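# Bridge the post across trestle bar and steel stand

## Task

Place the post so it lies level, spanning from the trestle's crossbar to the top of the steel stand, with its full width sitting well onto the stand's top and no part of it touching the table. The stand must finish in its original spot and orientation. No small loose item may touch the post or lie on the stand's top. The arrangement must stay put on its own, not only because the robot holds it. Finally, open the gripper and move the arm away.

## Robot and tools

Robot: one arm with a two-finger parallel gripper. The fingers extend along the gripper's own +x axis and close along its y axis. The reported hand position is the point midway between the finger pads, roughly 3-4 cm short of the fingertips.

Scene frame: origin on the table surface directly under the arm's base; +z up; +y is to the left when facing along +x. The base may sit slightly tilted. Result lines give end_effector_position (m) and end_effector_quat_wxyz in this frame, plus linear (m/s) and angular (rad/s) velocities. The printed position can be a little wrong, worse when the arm is stretched out.

Row format (used by both motion tools): 7 numbers, each in [-1, 1], ordered dx, dy, dz, rx, ry, rz, opening. The first six are an offset, not a pose, expressed in the gripper's own axes and measured from the gripper pose shown in the most recent result (before any result has shown it, or for a second call inside the same reply, from wherever the robot is when that call starts). Scale: 1.0 equals 0.6 m for dx/dy/dz and 180 degrees for rotation; rx, ry, rz form one rotation vector. The seventh number, opening, is absolute: +1 = fully open (0.088 m), about -0.80 = empty fingers touching, anything lower down to -1 closes no further. Closing from fully open takes at least about 0.5 s. All-zero offsets are not a pause: they drive the hand back to the reference pose.

execute_actions: argument actions, a list holding at most one item, plus optional pictures (boolean, default true). An empty list just reports state. An item with rows (1 to 15 rows) and steps (1 to 15, default 15) runs that many control steps of 1/30 s; each row covers one step, and the final row repeats if rows run out. Every row is an offset from the same reference pose, not from the preceding row. An item with only steps (up to 300) is a wait counted from the previous result, so your time spent replying is included. A rejected call moves nothing.

move: argument target (one row as above) and optional speed in m/s (0.002 to 0.5, default 0.25; turning capped at twice that in rad/s). The hand follows a straight path lasting 0.5 to 10 s; anything longer is cut off at 10 s before arrival. Rotation takes the shorter way. The path ignores obstacles, and the hand can lag, drift, or overshoot the speed, especially near full extension. Opening is applied at the start. Result adds a move: line with the ending (done, off_target, moving, held, fault) and any limits (paced = the pose sent was clipped; held = a safety check blocked steps, after which the arm may lurch fast), plus distance to target.

wait: argument seconds (0 to 10); nothing new is commanded meanwhile.

zoom_image: arguments camera (cam_head_left, cam_head_right, cam_high, cam_low, cam_wrist) and region [x0, y0, x1, y1] in pixels, top-left origin, at most 504 x 504. Gives a closer look at the latest image. All cameras are 504x504.

show_instructions: no arguments; shows the scene's reference pages.



Control behaviour: each step the commanded pose is limited to within 70 mm and 16 degrees of the measured pose, then damped inverse kinematics follows it, favouring position over orientation. After an action ends the arm only continues to the last clipped pose, so far targets need several calls; check the result and send the remainder. Joint friction may leave the hand short or slightly tilted, and tiny moves may not happen; verify and correct orientation after moves. The simulation keeps running while you compose replies.

Result lines: Joint positions and Joint velocities list waist, shoulder, elbow, wrist pitch, wrist yaw, wrist roll (rad), then finger gap (m). Ranges: waist -3.054..3.054, shoulder 0..3.142, elbow 0..2.356, wrist pitch -1.571..1.571, wrist yaw -1.571..1.571, wrist roll -3.142..3.142. grip_measured is the current finger opening on the command scale (readings may be off by about 1 mm). To hold something, command an opening clearly below grip_measured; a larger gap squeezes harder, up to about 34 N per pad. "pose unreachable" and HELD mark steps the clearance check altered or blocked (a mount under the base counts as arm). "Hand target" shows where the controller is heading. Joint torques are raw drive outputs with offsets and noise.

Hazards: a joint reaching its load limit (waist 17.4, shoulder 21.6, elbow 21.5, wrist pitch 5.67, wrist yaw 5.65, wrist roll 5.3 N m, held weight included) triggers a 10 s stop. Holding loads heats motors: warning from 50 °C, forced hold at 95 °C, power loss if not cooled. Contacts hit harder at higher speed and deeper targets past contact, so approach slowly. Avoid dropping the post, slamming, hard shoves, shifting or rotating the stand, and knocking anything off the table. Occasional disturbances may tug the held post or push loose items.

Each tool is called after "Call:" in YAML: its name, and indented under it one key for each argument.

Reference images:

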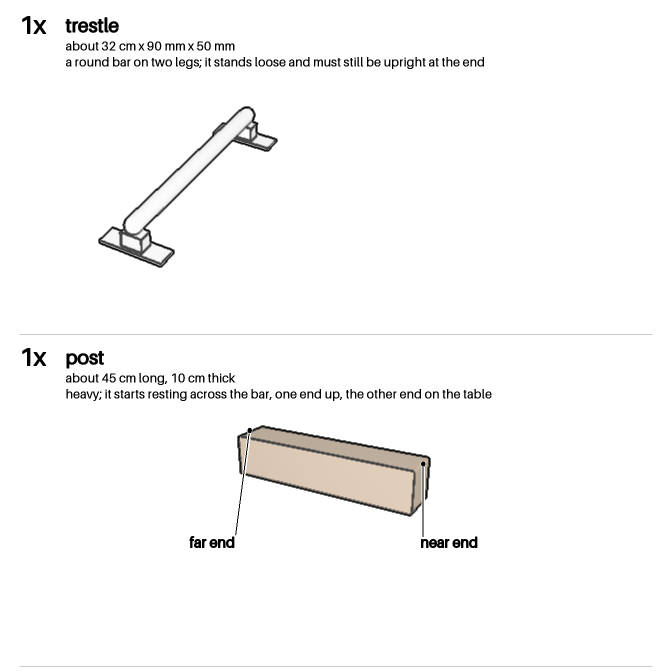

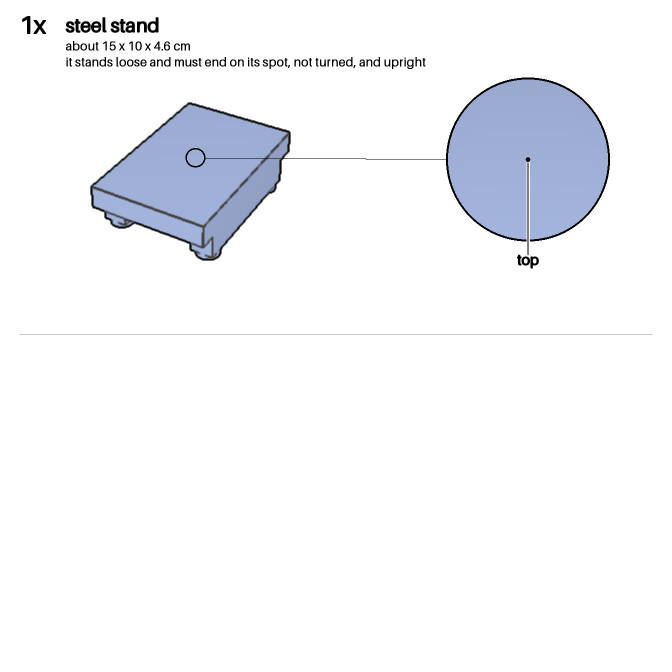

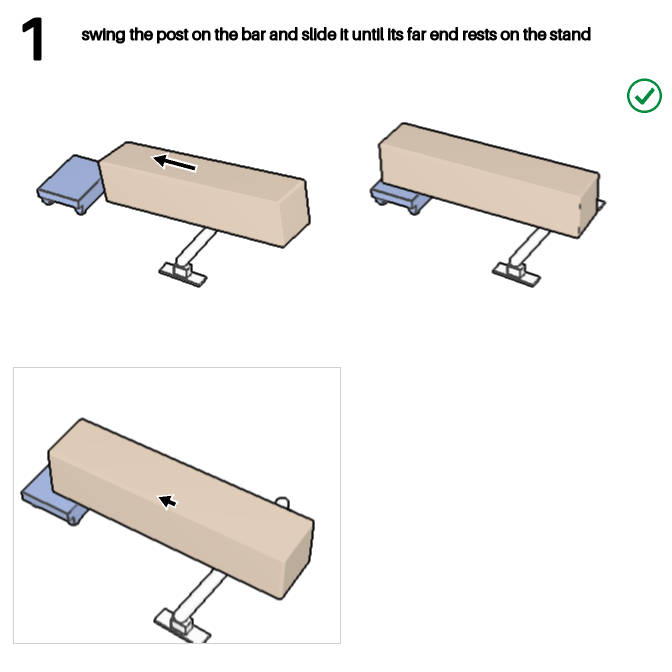

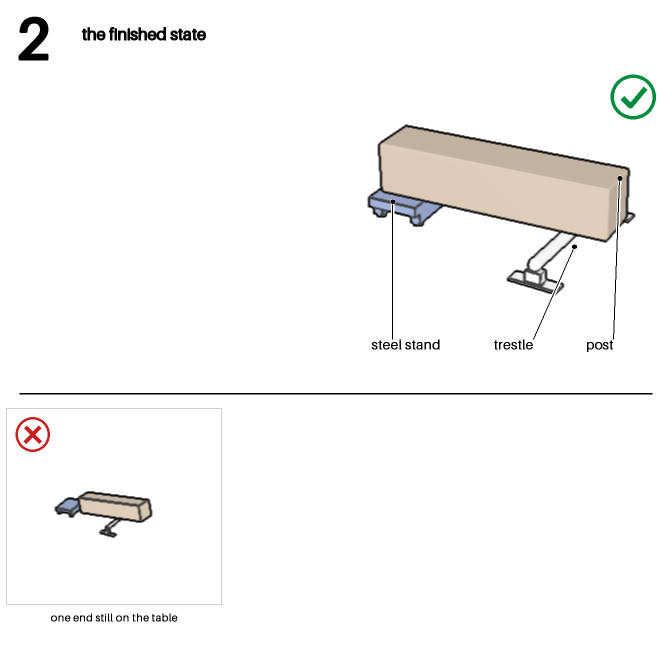

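## Session

Call:
execute_actions:
  actions: []

Scene clock: 0.00 s of 4800.00 s.
end_effector_position=(+0.1595, +0.4793, +0.1821) grip_measured=+0.823 end_effector_quat_wxyz=(+0.424, +0.182, +0.714, +0.526) end_effector_velocity=(+0.004, +0.002, +0.001) end_effector_angular_velocity=(+0.026, -0.032, -0.002)
Joint positions: [ 0.909  1.807  1.304 -0.188 -0.811  0.598  0.079]
Joint velocities: [-0.002 -0.002 -0.002  0.022  0.007 -0.022 -0.   ]
Joint torques (N m, as the arm reports them, + toward a larger angle): no reading
Motor temperatures (°C, as the motors report them): [17 16 18 16 15 15]
Heat: hottest elbow 18 °C (+0.0 °C/min).
Hand target: +0.160, +0.479, +0.182; +0.424, +0.182, +0.714, +0.526

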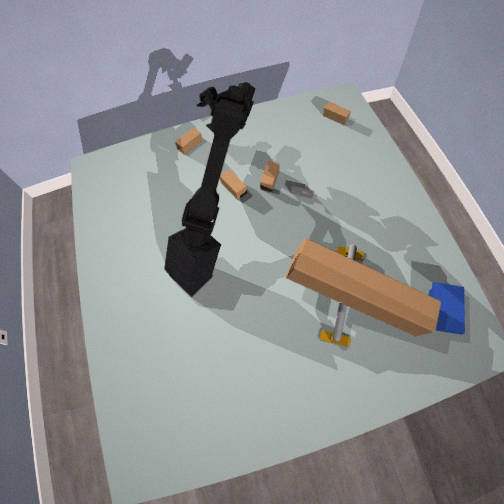

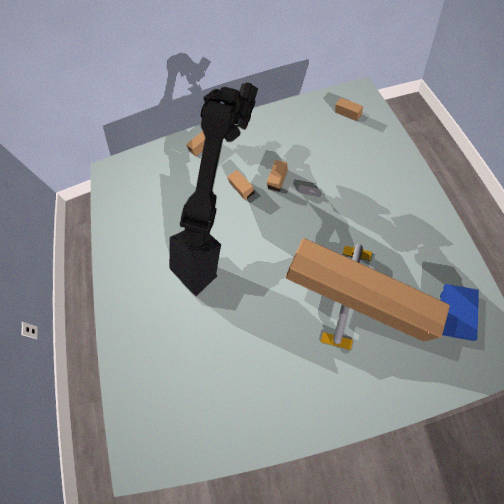

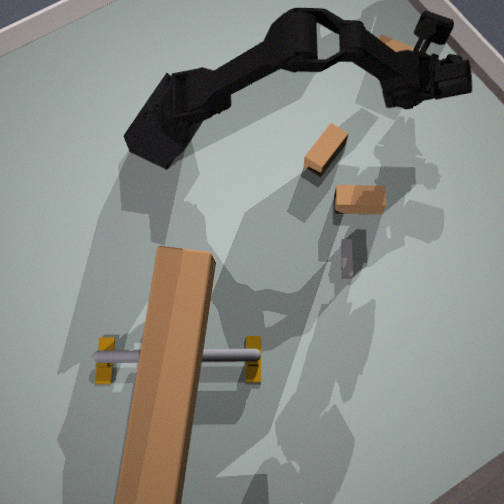

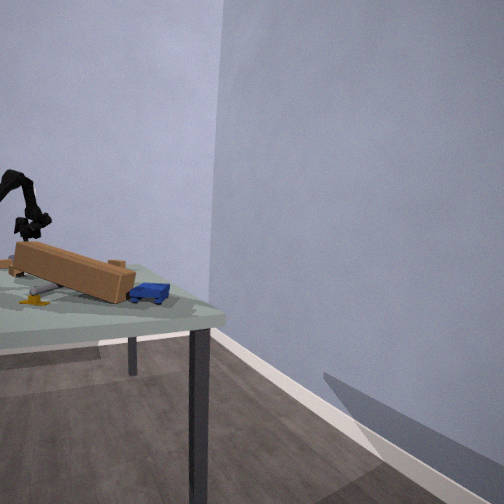

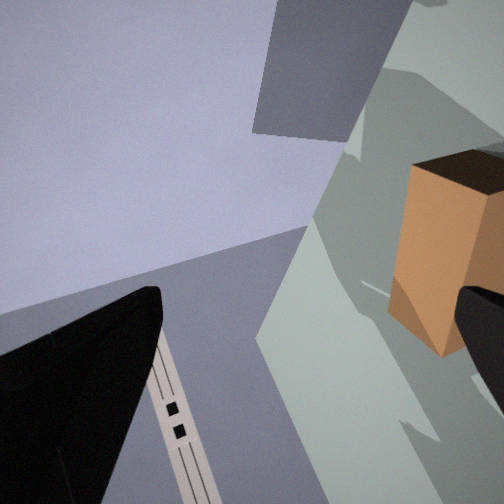

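Call:
move:
  target: [-0.91,-0.245,-0.525,0.337,-0.246,-0.296,-1]
  speed: 0.2

Scene clock: 15.00 s of 4800.00 s.
end_effector_position=(+0.2464, -0.1427, +0.3041) grip_measured=-0.810 end_effector_quat_wxyz=(+0.678, +0.212, +0.672, -0.208) end_effector_velocity=(-0.001, +0.003, +0.000) end_effector_angular_velocity=(+0.020, +0.002, -0.020)
Joint positions: [-1.254  1.473  1.323 -1.429 -0.487 -0.476  0.   ]
Joint velocities: [-0.002  0.002  0.002 -0.022 -0.007  0.007  0.   ]
Joint torques (N m, as the arm reports them, + toward a larger angle): [-3.37 -3.82  5.41  0.68  0.18  0.12]
Motor temperatures (°C, as the motors report them): [17 20 20 16 16 15]
Heat: hottest shoulder 20 °C (+8.0 °C/min).
Hand target: +0.247, -0.146, +0.305; +0.678, +0.211, +0.671, -0.214
Off the commanded pose: 0.008 m, 1 deg.
After step 90, 7.47 s passed at rest.
move: done

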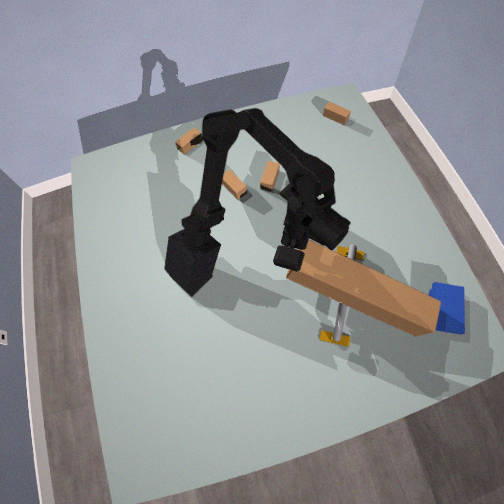

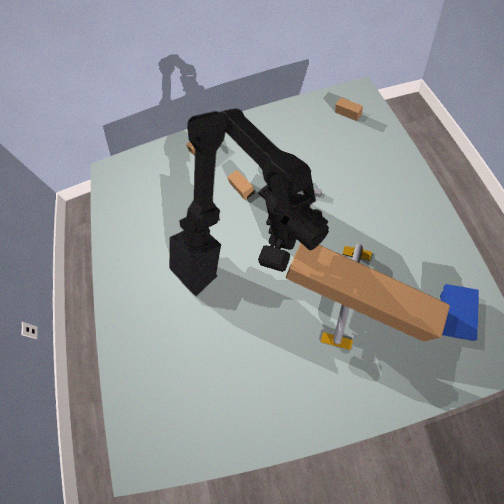

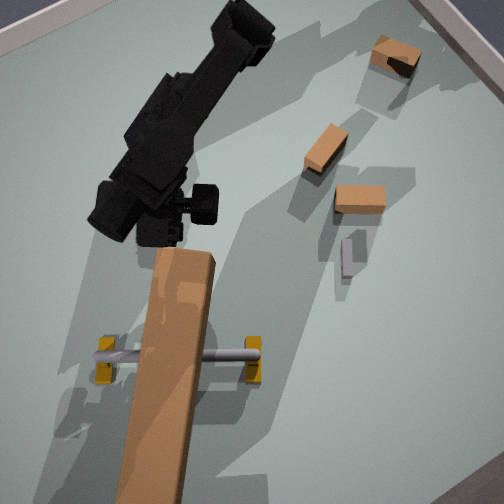

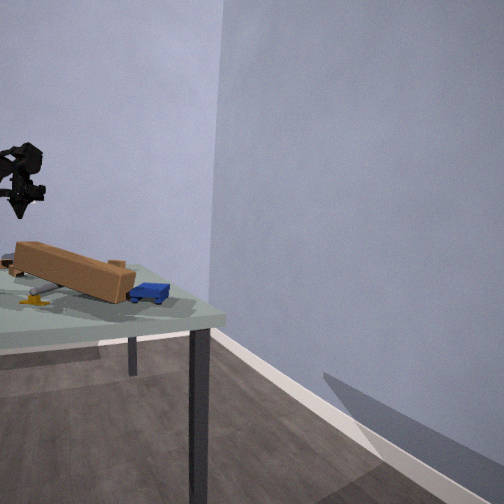

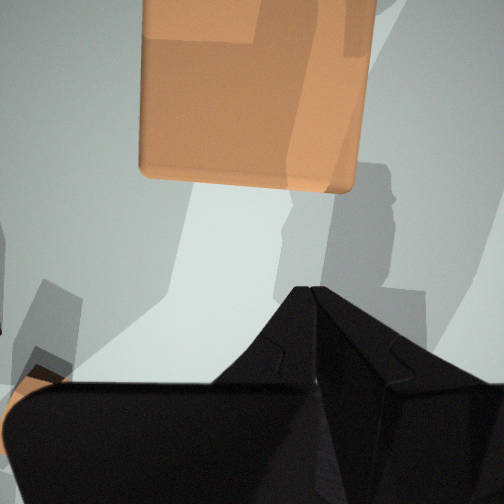

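Call:
move:
  target: [0.03,0.03,-0.03,0.472,-0.196,0.196,-0.1]
  speed: 0.3

Call:
zoom_image:
  camera: "cam_low"
  region: [0,150,200,320]

Call:
zoom_image:
  camera: "cam_head_left"
  region: [250,180,490,370]

Scene clock: 29.73 s of 4800.00 s.
end_effector_position=(+0.2433, -0.1184, +0.2882) grip_measured=-0.100 end_effector_quat_wxyz=(+0.548, +0.704, +0.064, -0.447) end_effector_velocity=(-0.001, +0.002, -0.002) end_effector_angular_velocity=(+0.005, +0.002, -0.005)
Joint positions: [-1.314  0.725  0.54  -0.495 -0.714  1.57   0.034]
Joint velocities: [ 0.007 -0.012 -0.007 -0.007  0.007  0.007 -0.   ]
Joint torques (N m, as the arm reports them, + toward a larger angle): [-0.54 -1.78  4.19  1.65  0.25  0.1 ]
Motor temperatures (°C, as the motors report them): [18 20 21 16 16 15]
Heat: hottest elbow 21 °C (+6.1 °C/min).
Hand target: +0.242, -0.118, +0.285; +0.545, +0.705, +0.064, -0.450
Off the commanded pose: 0.003 m, 1 deg.
After step 90, 8.33 s passed at rest.
move: done

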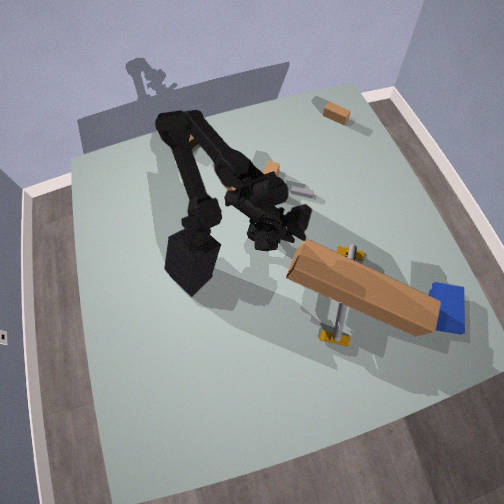

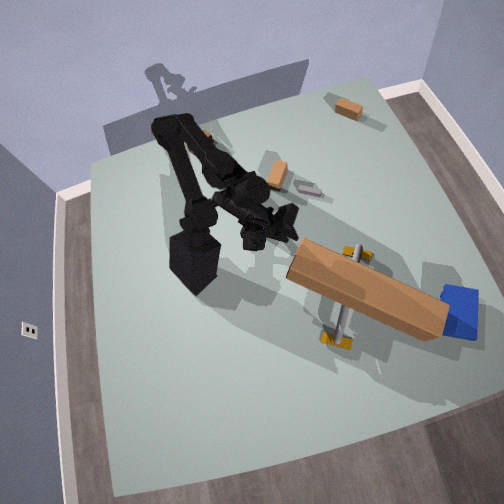

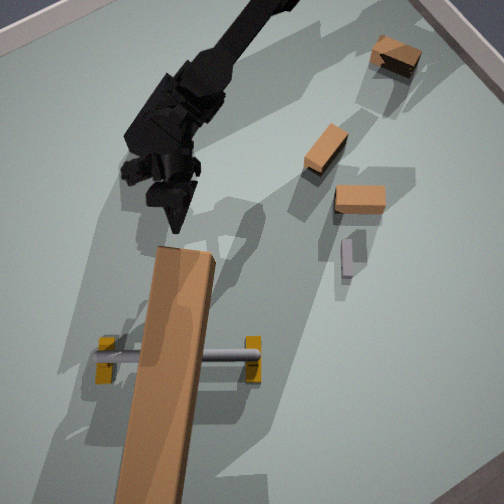

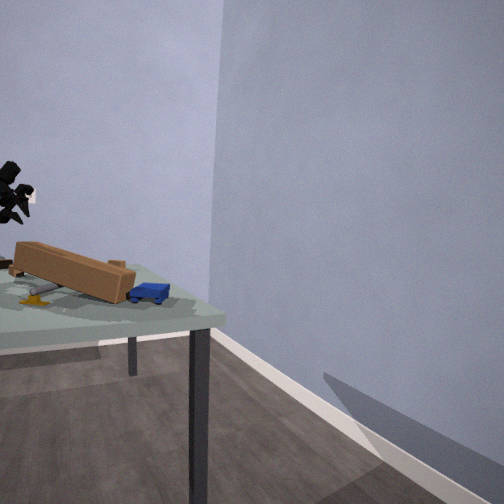

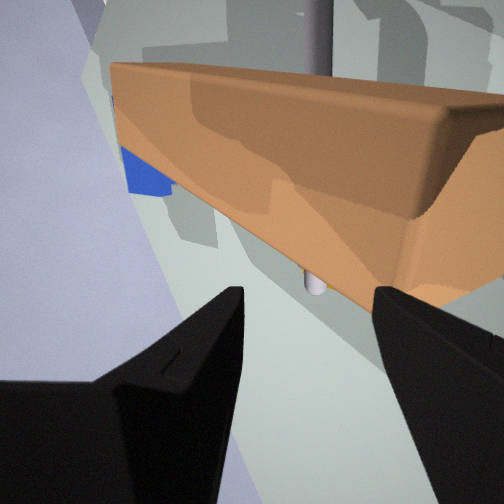

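Region (0, 150, 200, 320) of cam_low's 504x504 image, scaled by 2.520, with more detail than that image has; it fills the top 428 rows of this view, and the rest is white.

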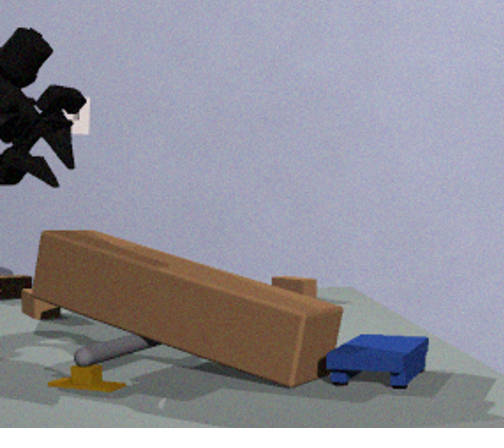

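Region (250, 180, 490, 370) of cam_head_left's 504x504 image, scaled by 2.100, with more detail than that image has; it fills the top 399 rows of this view, and the rest is white.

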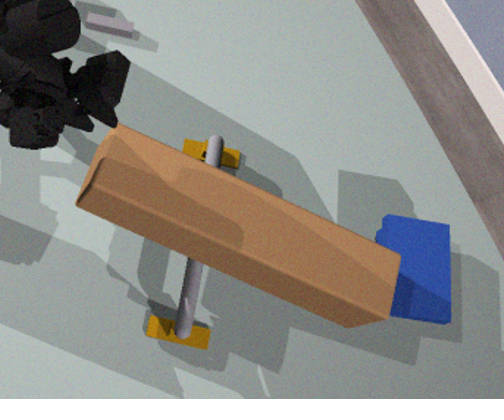

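Call:
move:
  target: [0.05,-0.09,0,0,0,0,-0.1]
  speed: 0.08

Scene clock: 34.33 s of 4800.00 s.
end_effector_position=(+0.2316, -0.1099, +0.2320) grip_measured=-0.100 end_effector_quat_wxyz=(+0.550, +0.704, +0.065, -0.445) end_effector_velocity=(-0.001, -0.000, -0.003) end_effector_angular_velocity=(-0.012, +0.001, +0.000)
Joint positions: [-1.146  0.631  0.294 -0.263 -0.582  1.694  0.034]
Joint velocities: [ 0.017 -0.007 -0.017  0.022  0.022  0.007 -0.   ]
Joint torques (N m, as the arm reports them, + toward a larger angle): [-0.4  -1.66  4.08  1.68  0.3   0.09]
Motor temperatures (°C, as the motors report them): [18 19 21 17 16 15]
Heat: hottest elbow 21 °C (+5.2 °C/min).
Hand target: +0.230, -0.110, +0.229; +0.547, +0.704, +0.065, -0.448
Off the commanded pose: 0.004 m, 0 deg.
After step 90, 0.47 s passed at rest.
move: done

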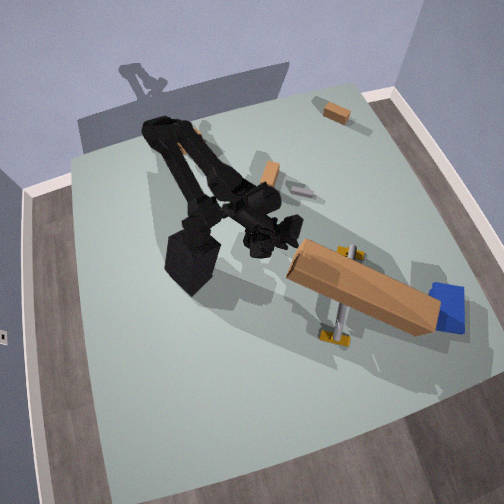

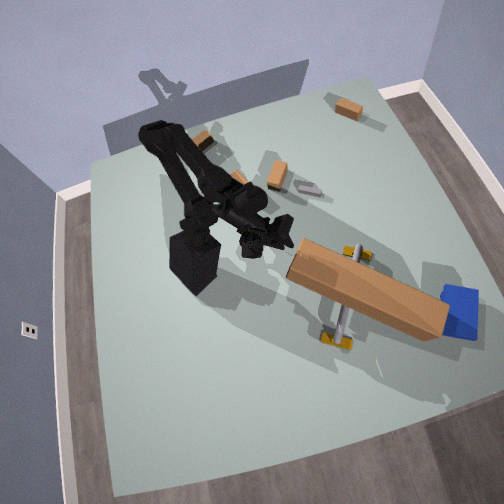

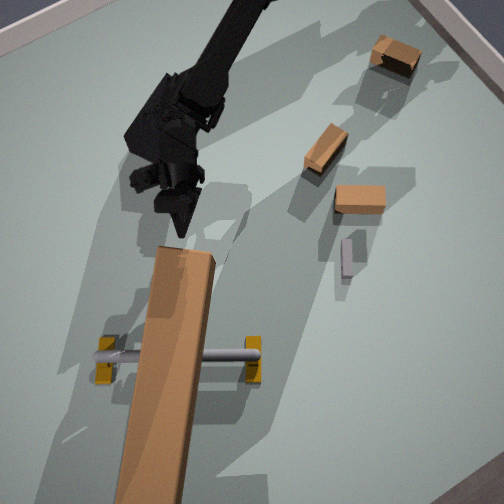

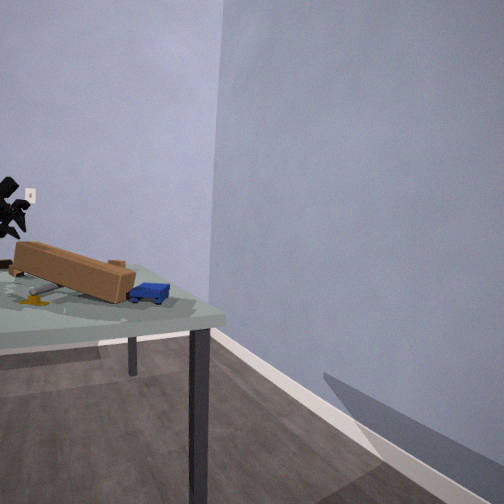

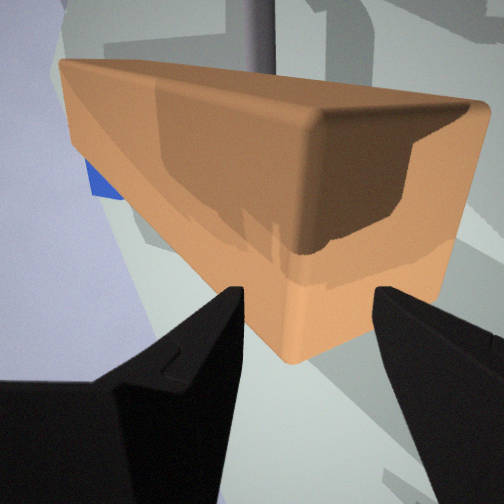

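Call:
move:
  target: [0.075,0,0,0,0,0,-0.1]
  speed: 0.03

Scene clock: 39.23 s of 4800.00 s.
end_effector_position=(+0.2614, -0.1284, +0.2074) grip_measured=-0.100 end_effector_quat_wxyz=(+0.556, +0.703, +0.063, -0.438) end_effector_velocity=(-0.000, +0.001, -0.006) end_effector_angular_velocity=(+0.023, +0.008, -0.001)
Joint positions: [-0.989  0.897  0.269  0.097 -0.451  1.792  0.034]
Joint velocities: [ 0.007  0.022 -0.002  0.007 -0.007  0.007  0.   ]
Joint torques (N m, as the arm reports them, + toward a larger angle): [-0.63 -1.03  3.66  1.69  0.38  0.06]
Motor temperatures (°C, as the motors report them): [17 19 21 17 16 15]
Heat: hottest elbow 21 °C (+4.6 °C/min).
Hand target: +0.258, -0.128, +0.201; +0.549, +0.704, +0.065, -0.445
Off the commanded pose: 0.007 m, 1 deg.
After step 90, 0.10 s passed at rest.
move: done

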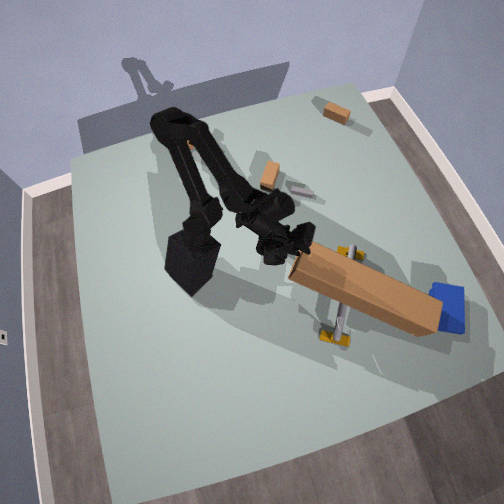

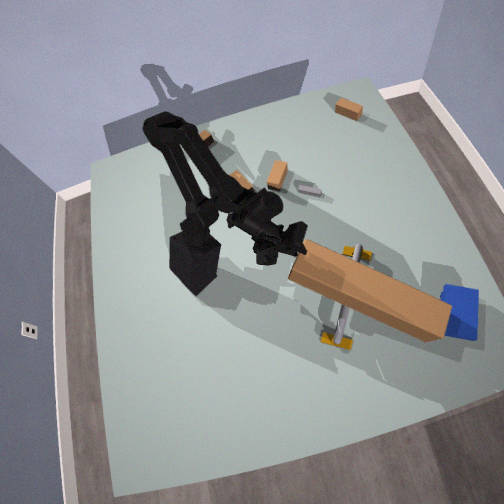

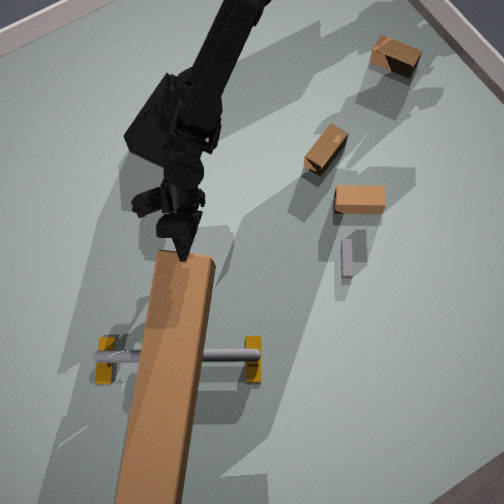

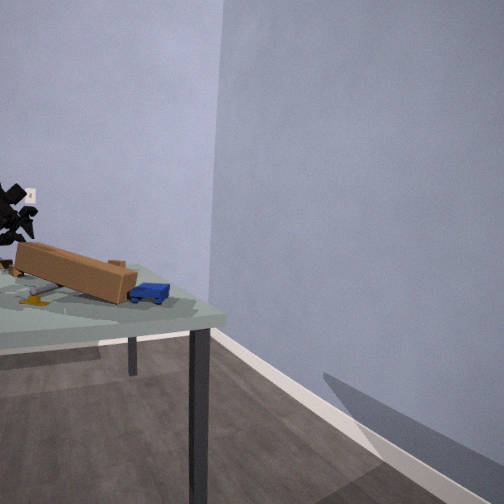

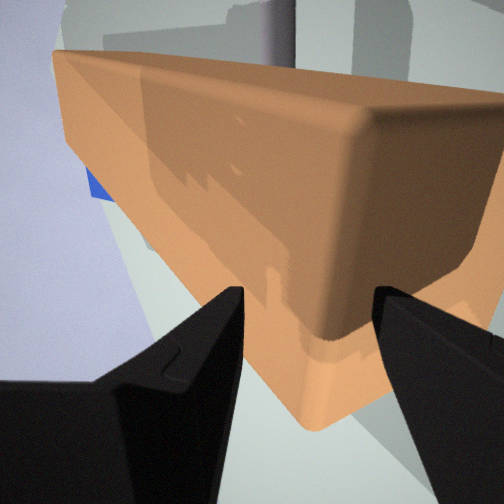

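Call:
move:
  target: [0.017,-0.022,0,0,0,0,-0.1]
  speed: 0.02

Call:
zoom_image:
  camera: "cam_low"
  region: [0,190,180,320]

Scene clock: 44.83 s of 4800.00 s.
end_effector_position=(+0.2633, -0.1290, +0.2035) grip_measured=-0.101 end_effector_quat_wxyz=(+0.568, +0.702, +0.053, -0.426) end_effector_velocity=(+0.000, -0.002, +0.002) end_effector_angular_velocity=(-0.012, -0.014, -0.005)
Joint positions: [-0.966  0.913  0.23   0.198 -0.426  1.81   0.034]
Joint velocities: [-0.002 -0.002 -0.007  0.022  0.007  0.007 -0.   ]
Joint torques (N m, as the arm reports them, + toward a larger angle): [0.87 1.5  3.49 2.01 0.6  0.11]
Motor temperatures (°C, as the motors report them): [17 18 21 18 16 15]
Heat: hottest elbow 21 °C (+4.0 °C/min).
Hand target: +0.259, -0.127, +0.191; +0.557, +0.703, +0.063, -0.438
Off the commanded pose: 0.013 m, 2 deg.
After step 90, 1.57 s passed at rest.
move: off_target

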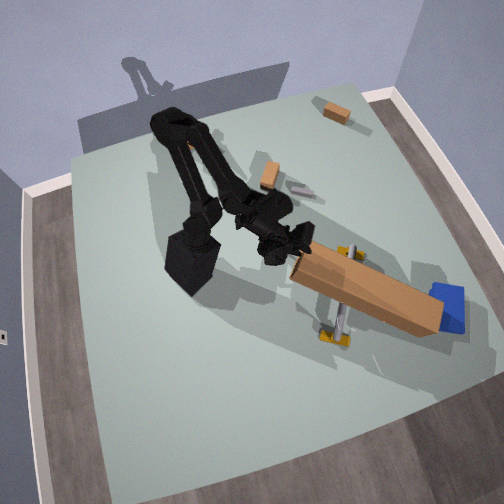

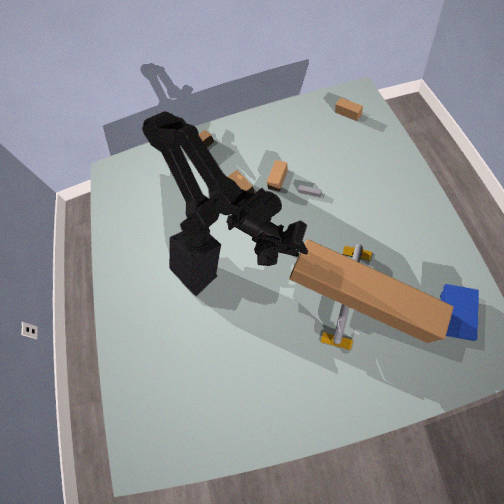

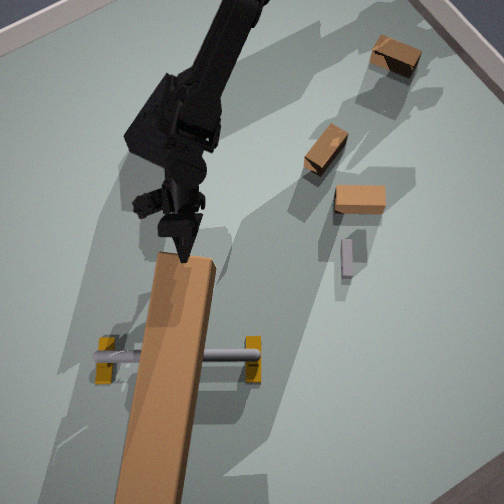

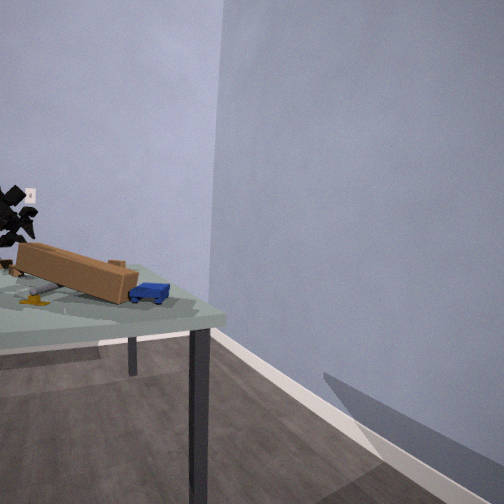

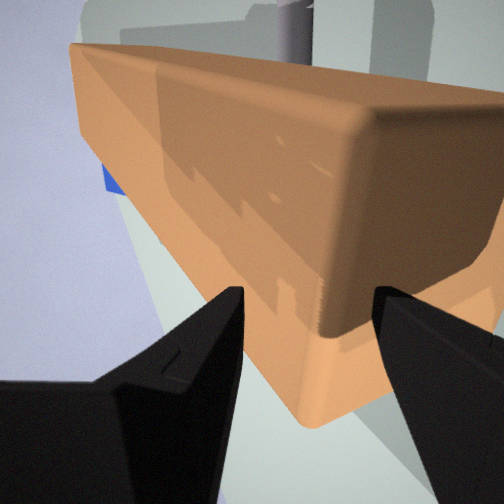

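Region (0, 190, 180, 320) of cam_low's 504x504 image, scaled by 2.800, with more detail than that image has.

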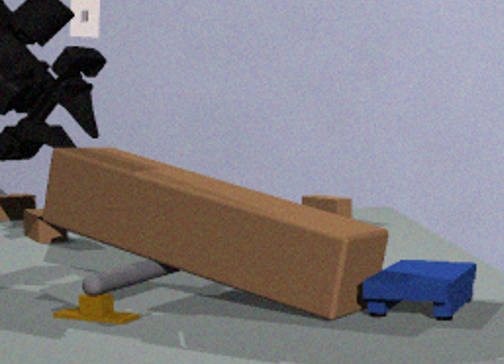

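Call:
move:
  target: [-0.03,-0.03,0,0,0,-0.02,0.2]
  speed: 0.03

Call:
move:
  target: [0.03,-0.015,0,0,0,0,0.2]
  speed: 0.02

Call:
zoom_image:
  camera: "cam_low"
  region: [0,190,180,320]

Scene clock: 50.17 s of 4800.00 s.
end_effector_position=(+0.2450, -0.1160, +0.2040) grip_measured=+0.200 end_effector_quat_wxyz=(+0.556, +0.700, +0.072, -0.443) end_effector_velocity=(-0.004, +0.004, -0.003) end_effector_angular_velocity=(+0.025, +0.014, +0.002)
Joint positions: [-1.003  0.777  0.225 -0.004 -0.469  1.764  0.049]
Joint velocities: [-0.007 -0.012 -0.002 -0.037 -0.022 -0.007  0.   ]
Joint torques (N m, as the arm reports them, + toward a larger angle): [-1.33 -2.52  3.89  1.43 -0.04 -0.14]
Motor temperatures (°C, as the motors report them): [17 18 21 19 16 15]
Heat: hottest elbow 21 °C (+3.6 °C/min).
Hand target: +0.242, -0.115, +0.202; +0.554, +0.700, +0.075, -0.444
Off the commanded pose: 0.004 m, 0 deg.
After step 90, 0.97 s passed at rest.
move: done

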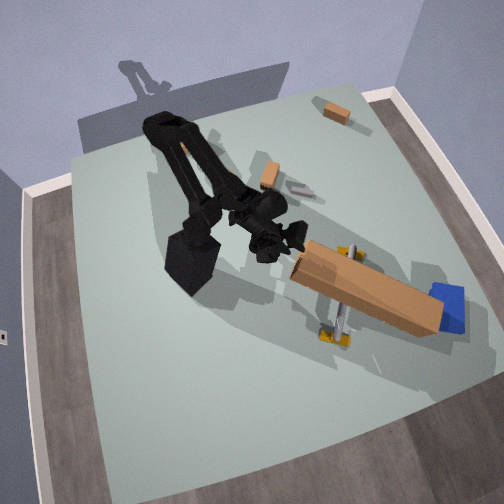

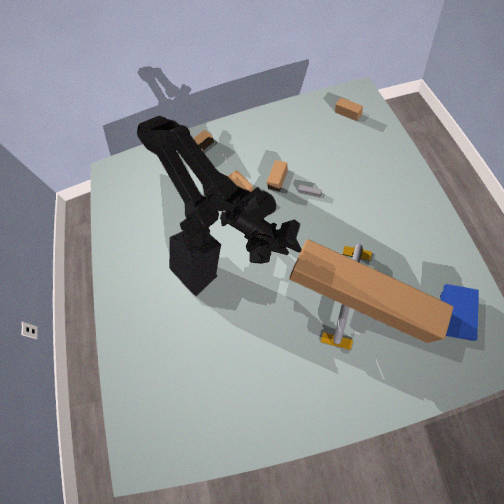

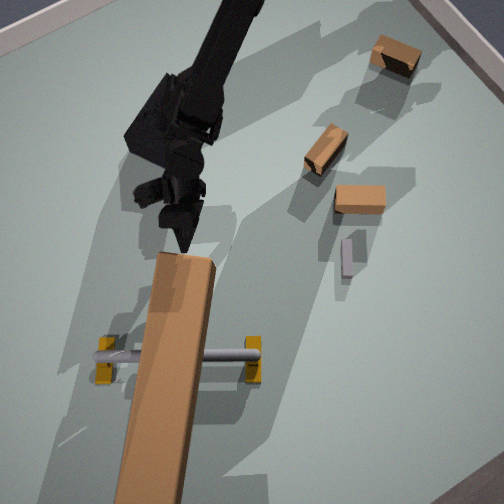

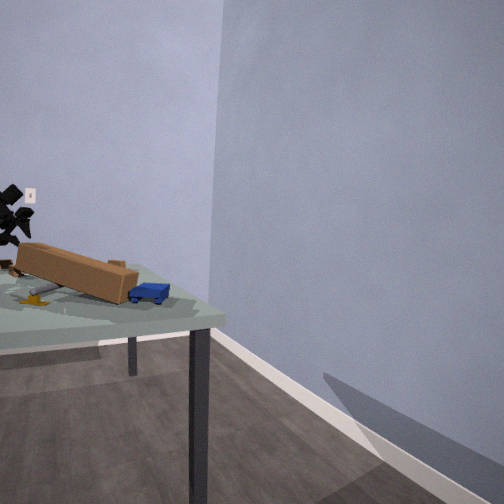

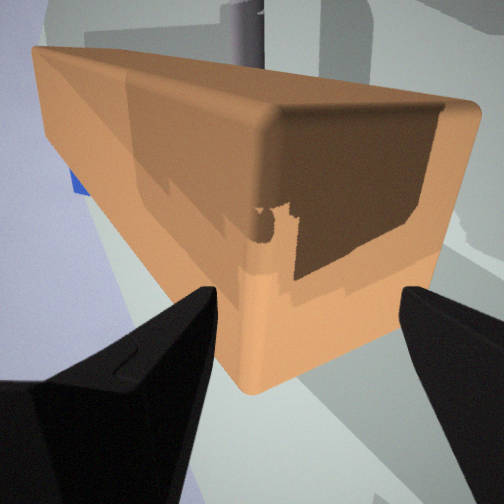

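Scene clock: 51.47 s of 4800.00 s.
end_effector_position=(+0.2534, -0.1201, +0.1894) grip_measured=+0.200 end_effector_quat_wxyz=(+0.561, +0.699, +0.072, -0.438) end_effector_velocity=(+0.005, +0.003, +0.000) end_effector_angular_velocity=(+0.015, -0.013, +0.022)
Joint positions: [-0.938  0.892  0.194  0.17  -0.416  1.798  0.049]
Joint velocities: [ 0.007  0.012  0.002  0.022 -0.022  0.007 -0.   ]
Joint torques (N m, as the arm reports them, + toward a larger angle): [-0.82 -1.64  3.58  1.68  0.35  0.09]
Motor temperatures (°C, as the motors report them): [17 18 21 19 16 15]
Heat: hottest elbow 21 °C (+3.5 °C/min).
Hand target: +0.250, -0.120, +0.185; +0.556, +0.700, +0.073, -0.443
Off the commanded pose: 0.005 m, 1 deg.
move: done

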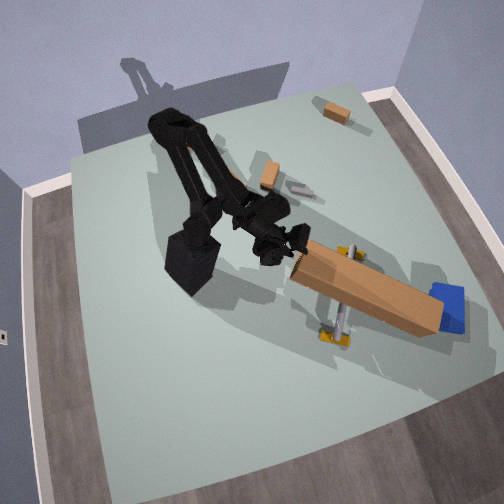

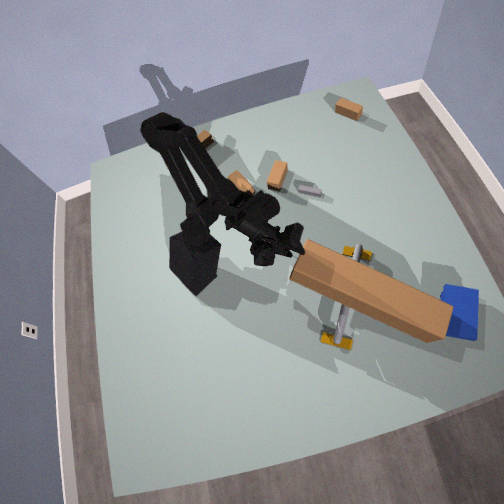

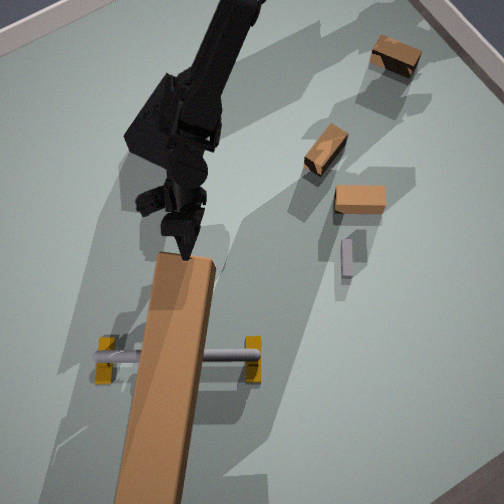

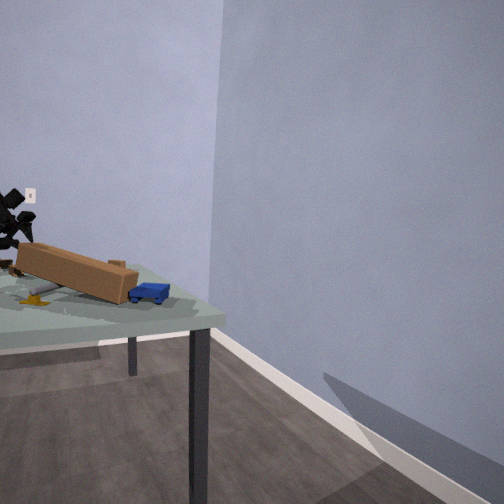

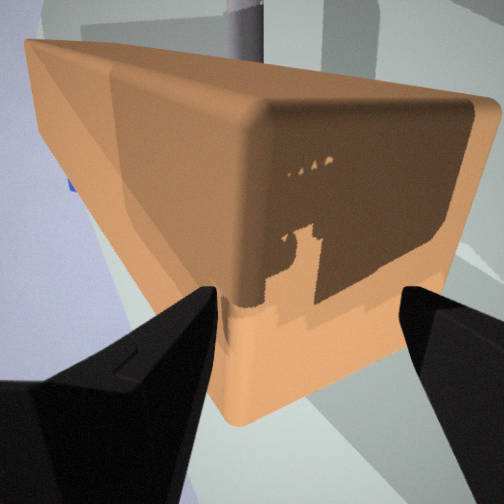

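Region (0, 190, 180, 320) of cam_low's 504x504 image, scaled by 2.800, with more detail than that image has.

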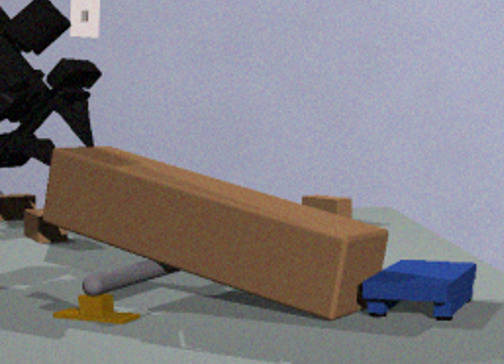

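Call:
move:
  target: [0.005,0.103,0,0,0,-0.25,0.2]
  speed: 0.15

Call:
move:
  target: [0.02,0,0,0,0,0,-1]
  speed: 0.01

Call:
zoom_image:
  camera: "cam_low"
  region: [0,190,180,320]

Scene clock: 59.40 s of 4800.00 s.
end_effector_position=(+0.2900, -0.1414, +0.2336) grip_measured=+0.200 end_effector_quat_wxyz=(+0.348, +0.625, +0.330, -0.616) end_effector_velocity=(+0.001, -0.002, -0.001) end_effector_angular_velocity=(-0.000, +0.011, +0.021)
Joint positions: [-1.004  1.524  1.188 -1.086 -0.47   1.355  0.049]
Joint velocities: [ 0.002  0.012  0.012 -0.007  0.007 -0.022 -0.   ]
Joint torques (N m, as the arm reports them, + toward a larger angle): [-2.79 -4.88  5.34  0.45  0.26 -0.11]
Motor temperatures (°C, as the motors report them): [17 18 21 19 16 15]
Heat: hottest elbow 21 °C (+3.0 °C/min).
Hand target: +0.292, -0.143, +0.233; +0.350, +0.622, +0.333, -0.617
Off the commanded pose: 0.003 m, 1 deg.
After step 90, 1.90 s passed at rest.
move: done

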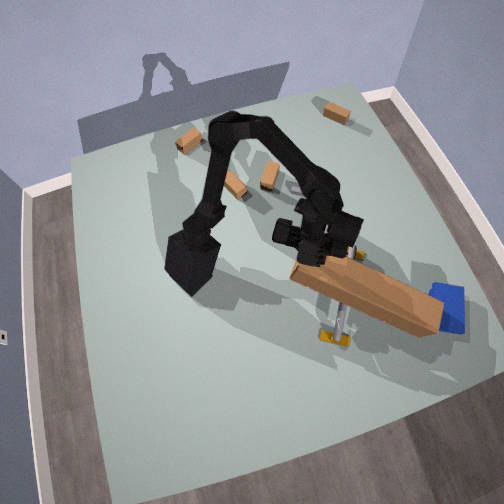

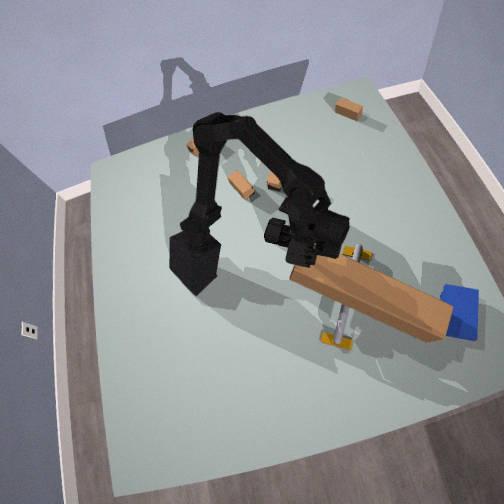

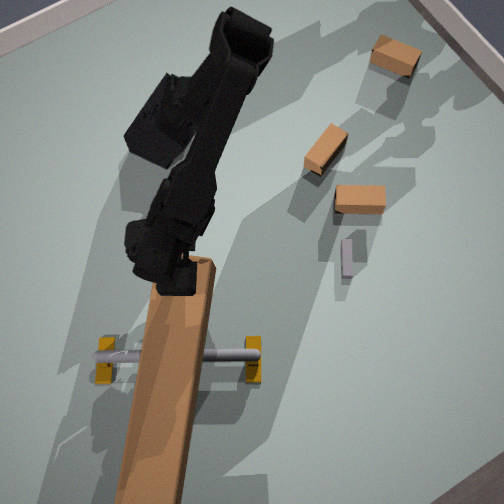

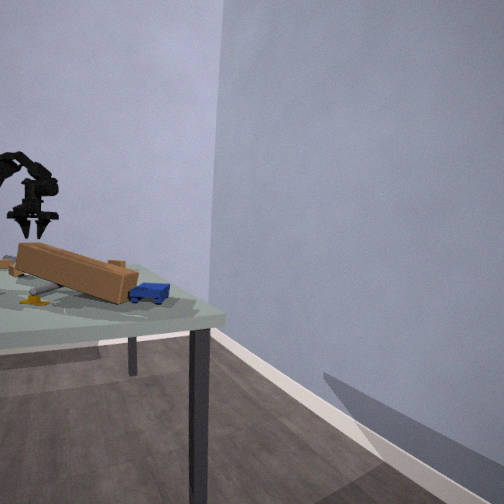

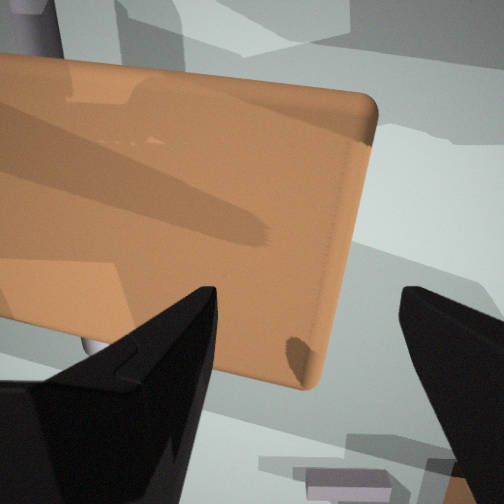

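Scene clock: 60.83 s of 4800.00 s.
end_effector_position=(+0.2929, -0.1423, +0.2264) grip_measured=-0.810 end_effector_quat_wxyz=(+0.355, +0.626, +0.328, -0.612) end_effector_velocity=(-0.001, +0.002, -0.002) end_effector_angular_velocity=(+0.014, +0.003, +0.004)
Joint positions: [-0.989  1.525  1.164 -1.036 -0.47   1.372  0.   ]
Joint velocities: [ 0.002  0.002 -0.002 -0.007 -0.007 -0.007  0.   ]
Joint torques (N m, as the arm reports them, + toward a larger angle): [-2.75 -4.98  3.37  0.72  0.17  0.11]
Motor temperatures (°C, as the motors report them): [17 18 21 19 16 15]
Heat: hottest elbow 21 °C (+3.0 °C/min).
Hand target: +0.290, -0.142, +0.222; +0.348, +0.625, +0.330, -0.616
Off the commanded pose: 0.006 m, 1 deg.
move: done

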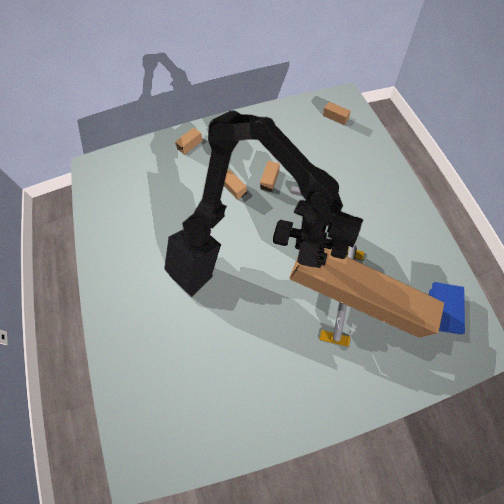

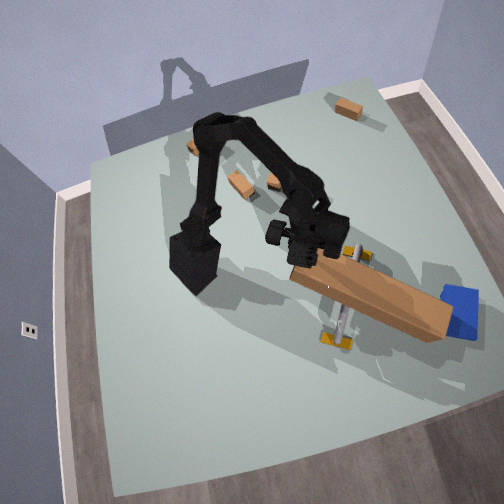

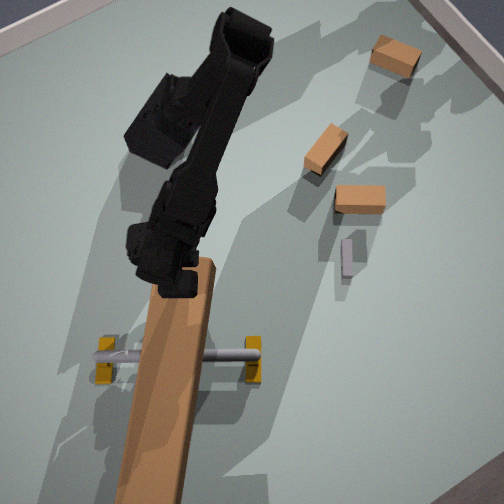

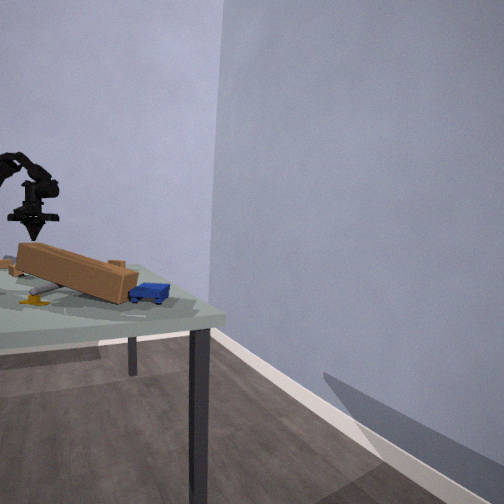

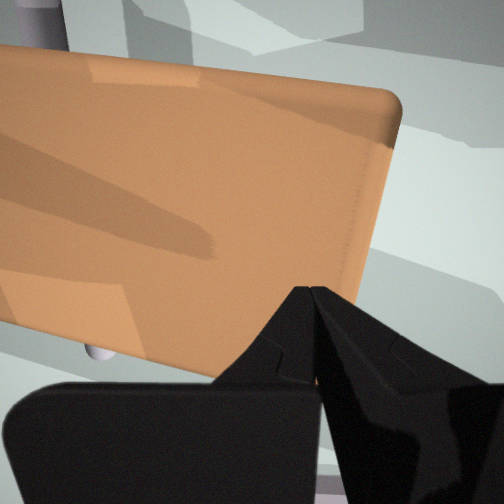

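Region (0, 190, 180, 320) of cam_low's 504x504 image, scaled by 2.800, with more detail than that image has.

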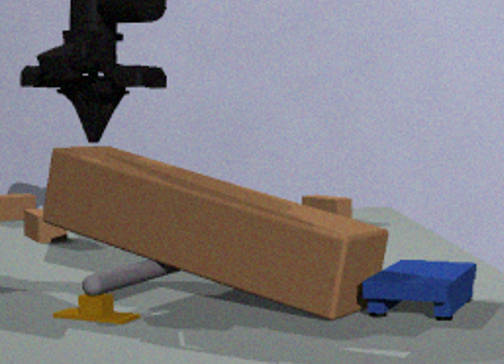

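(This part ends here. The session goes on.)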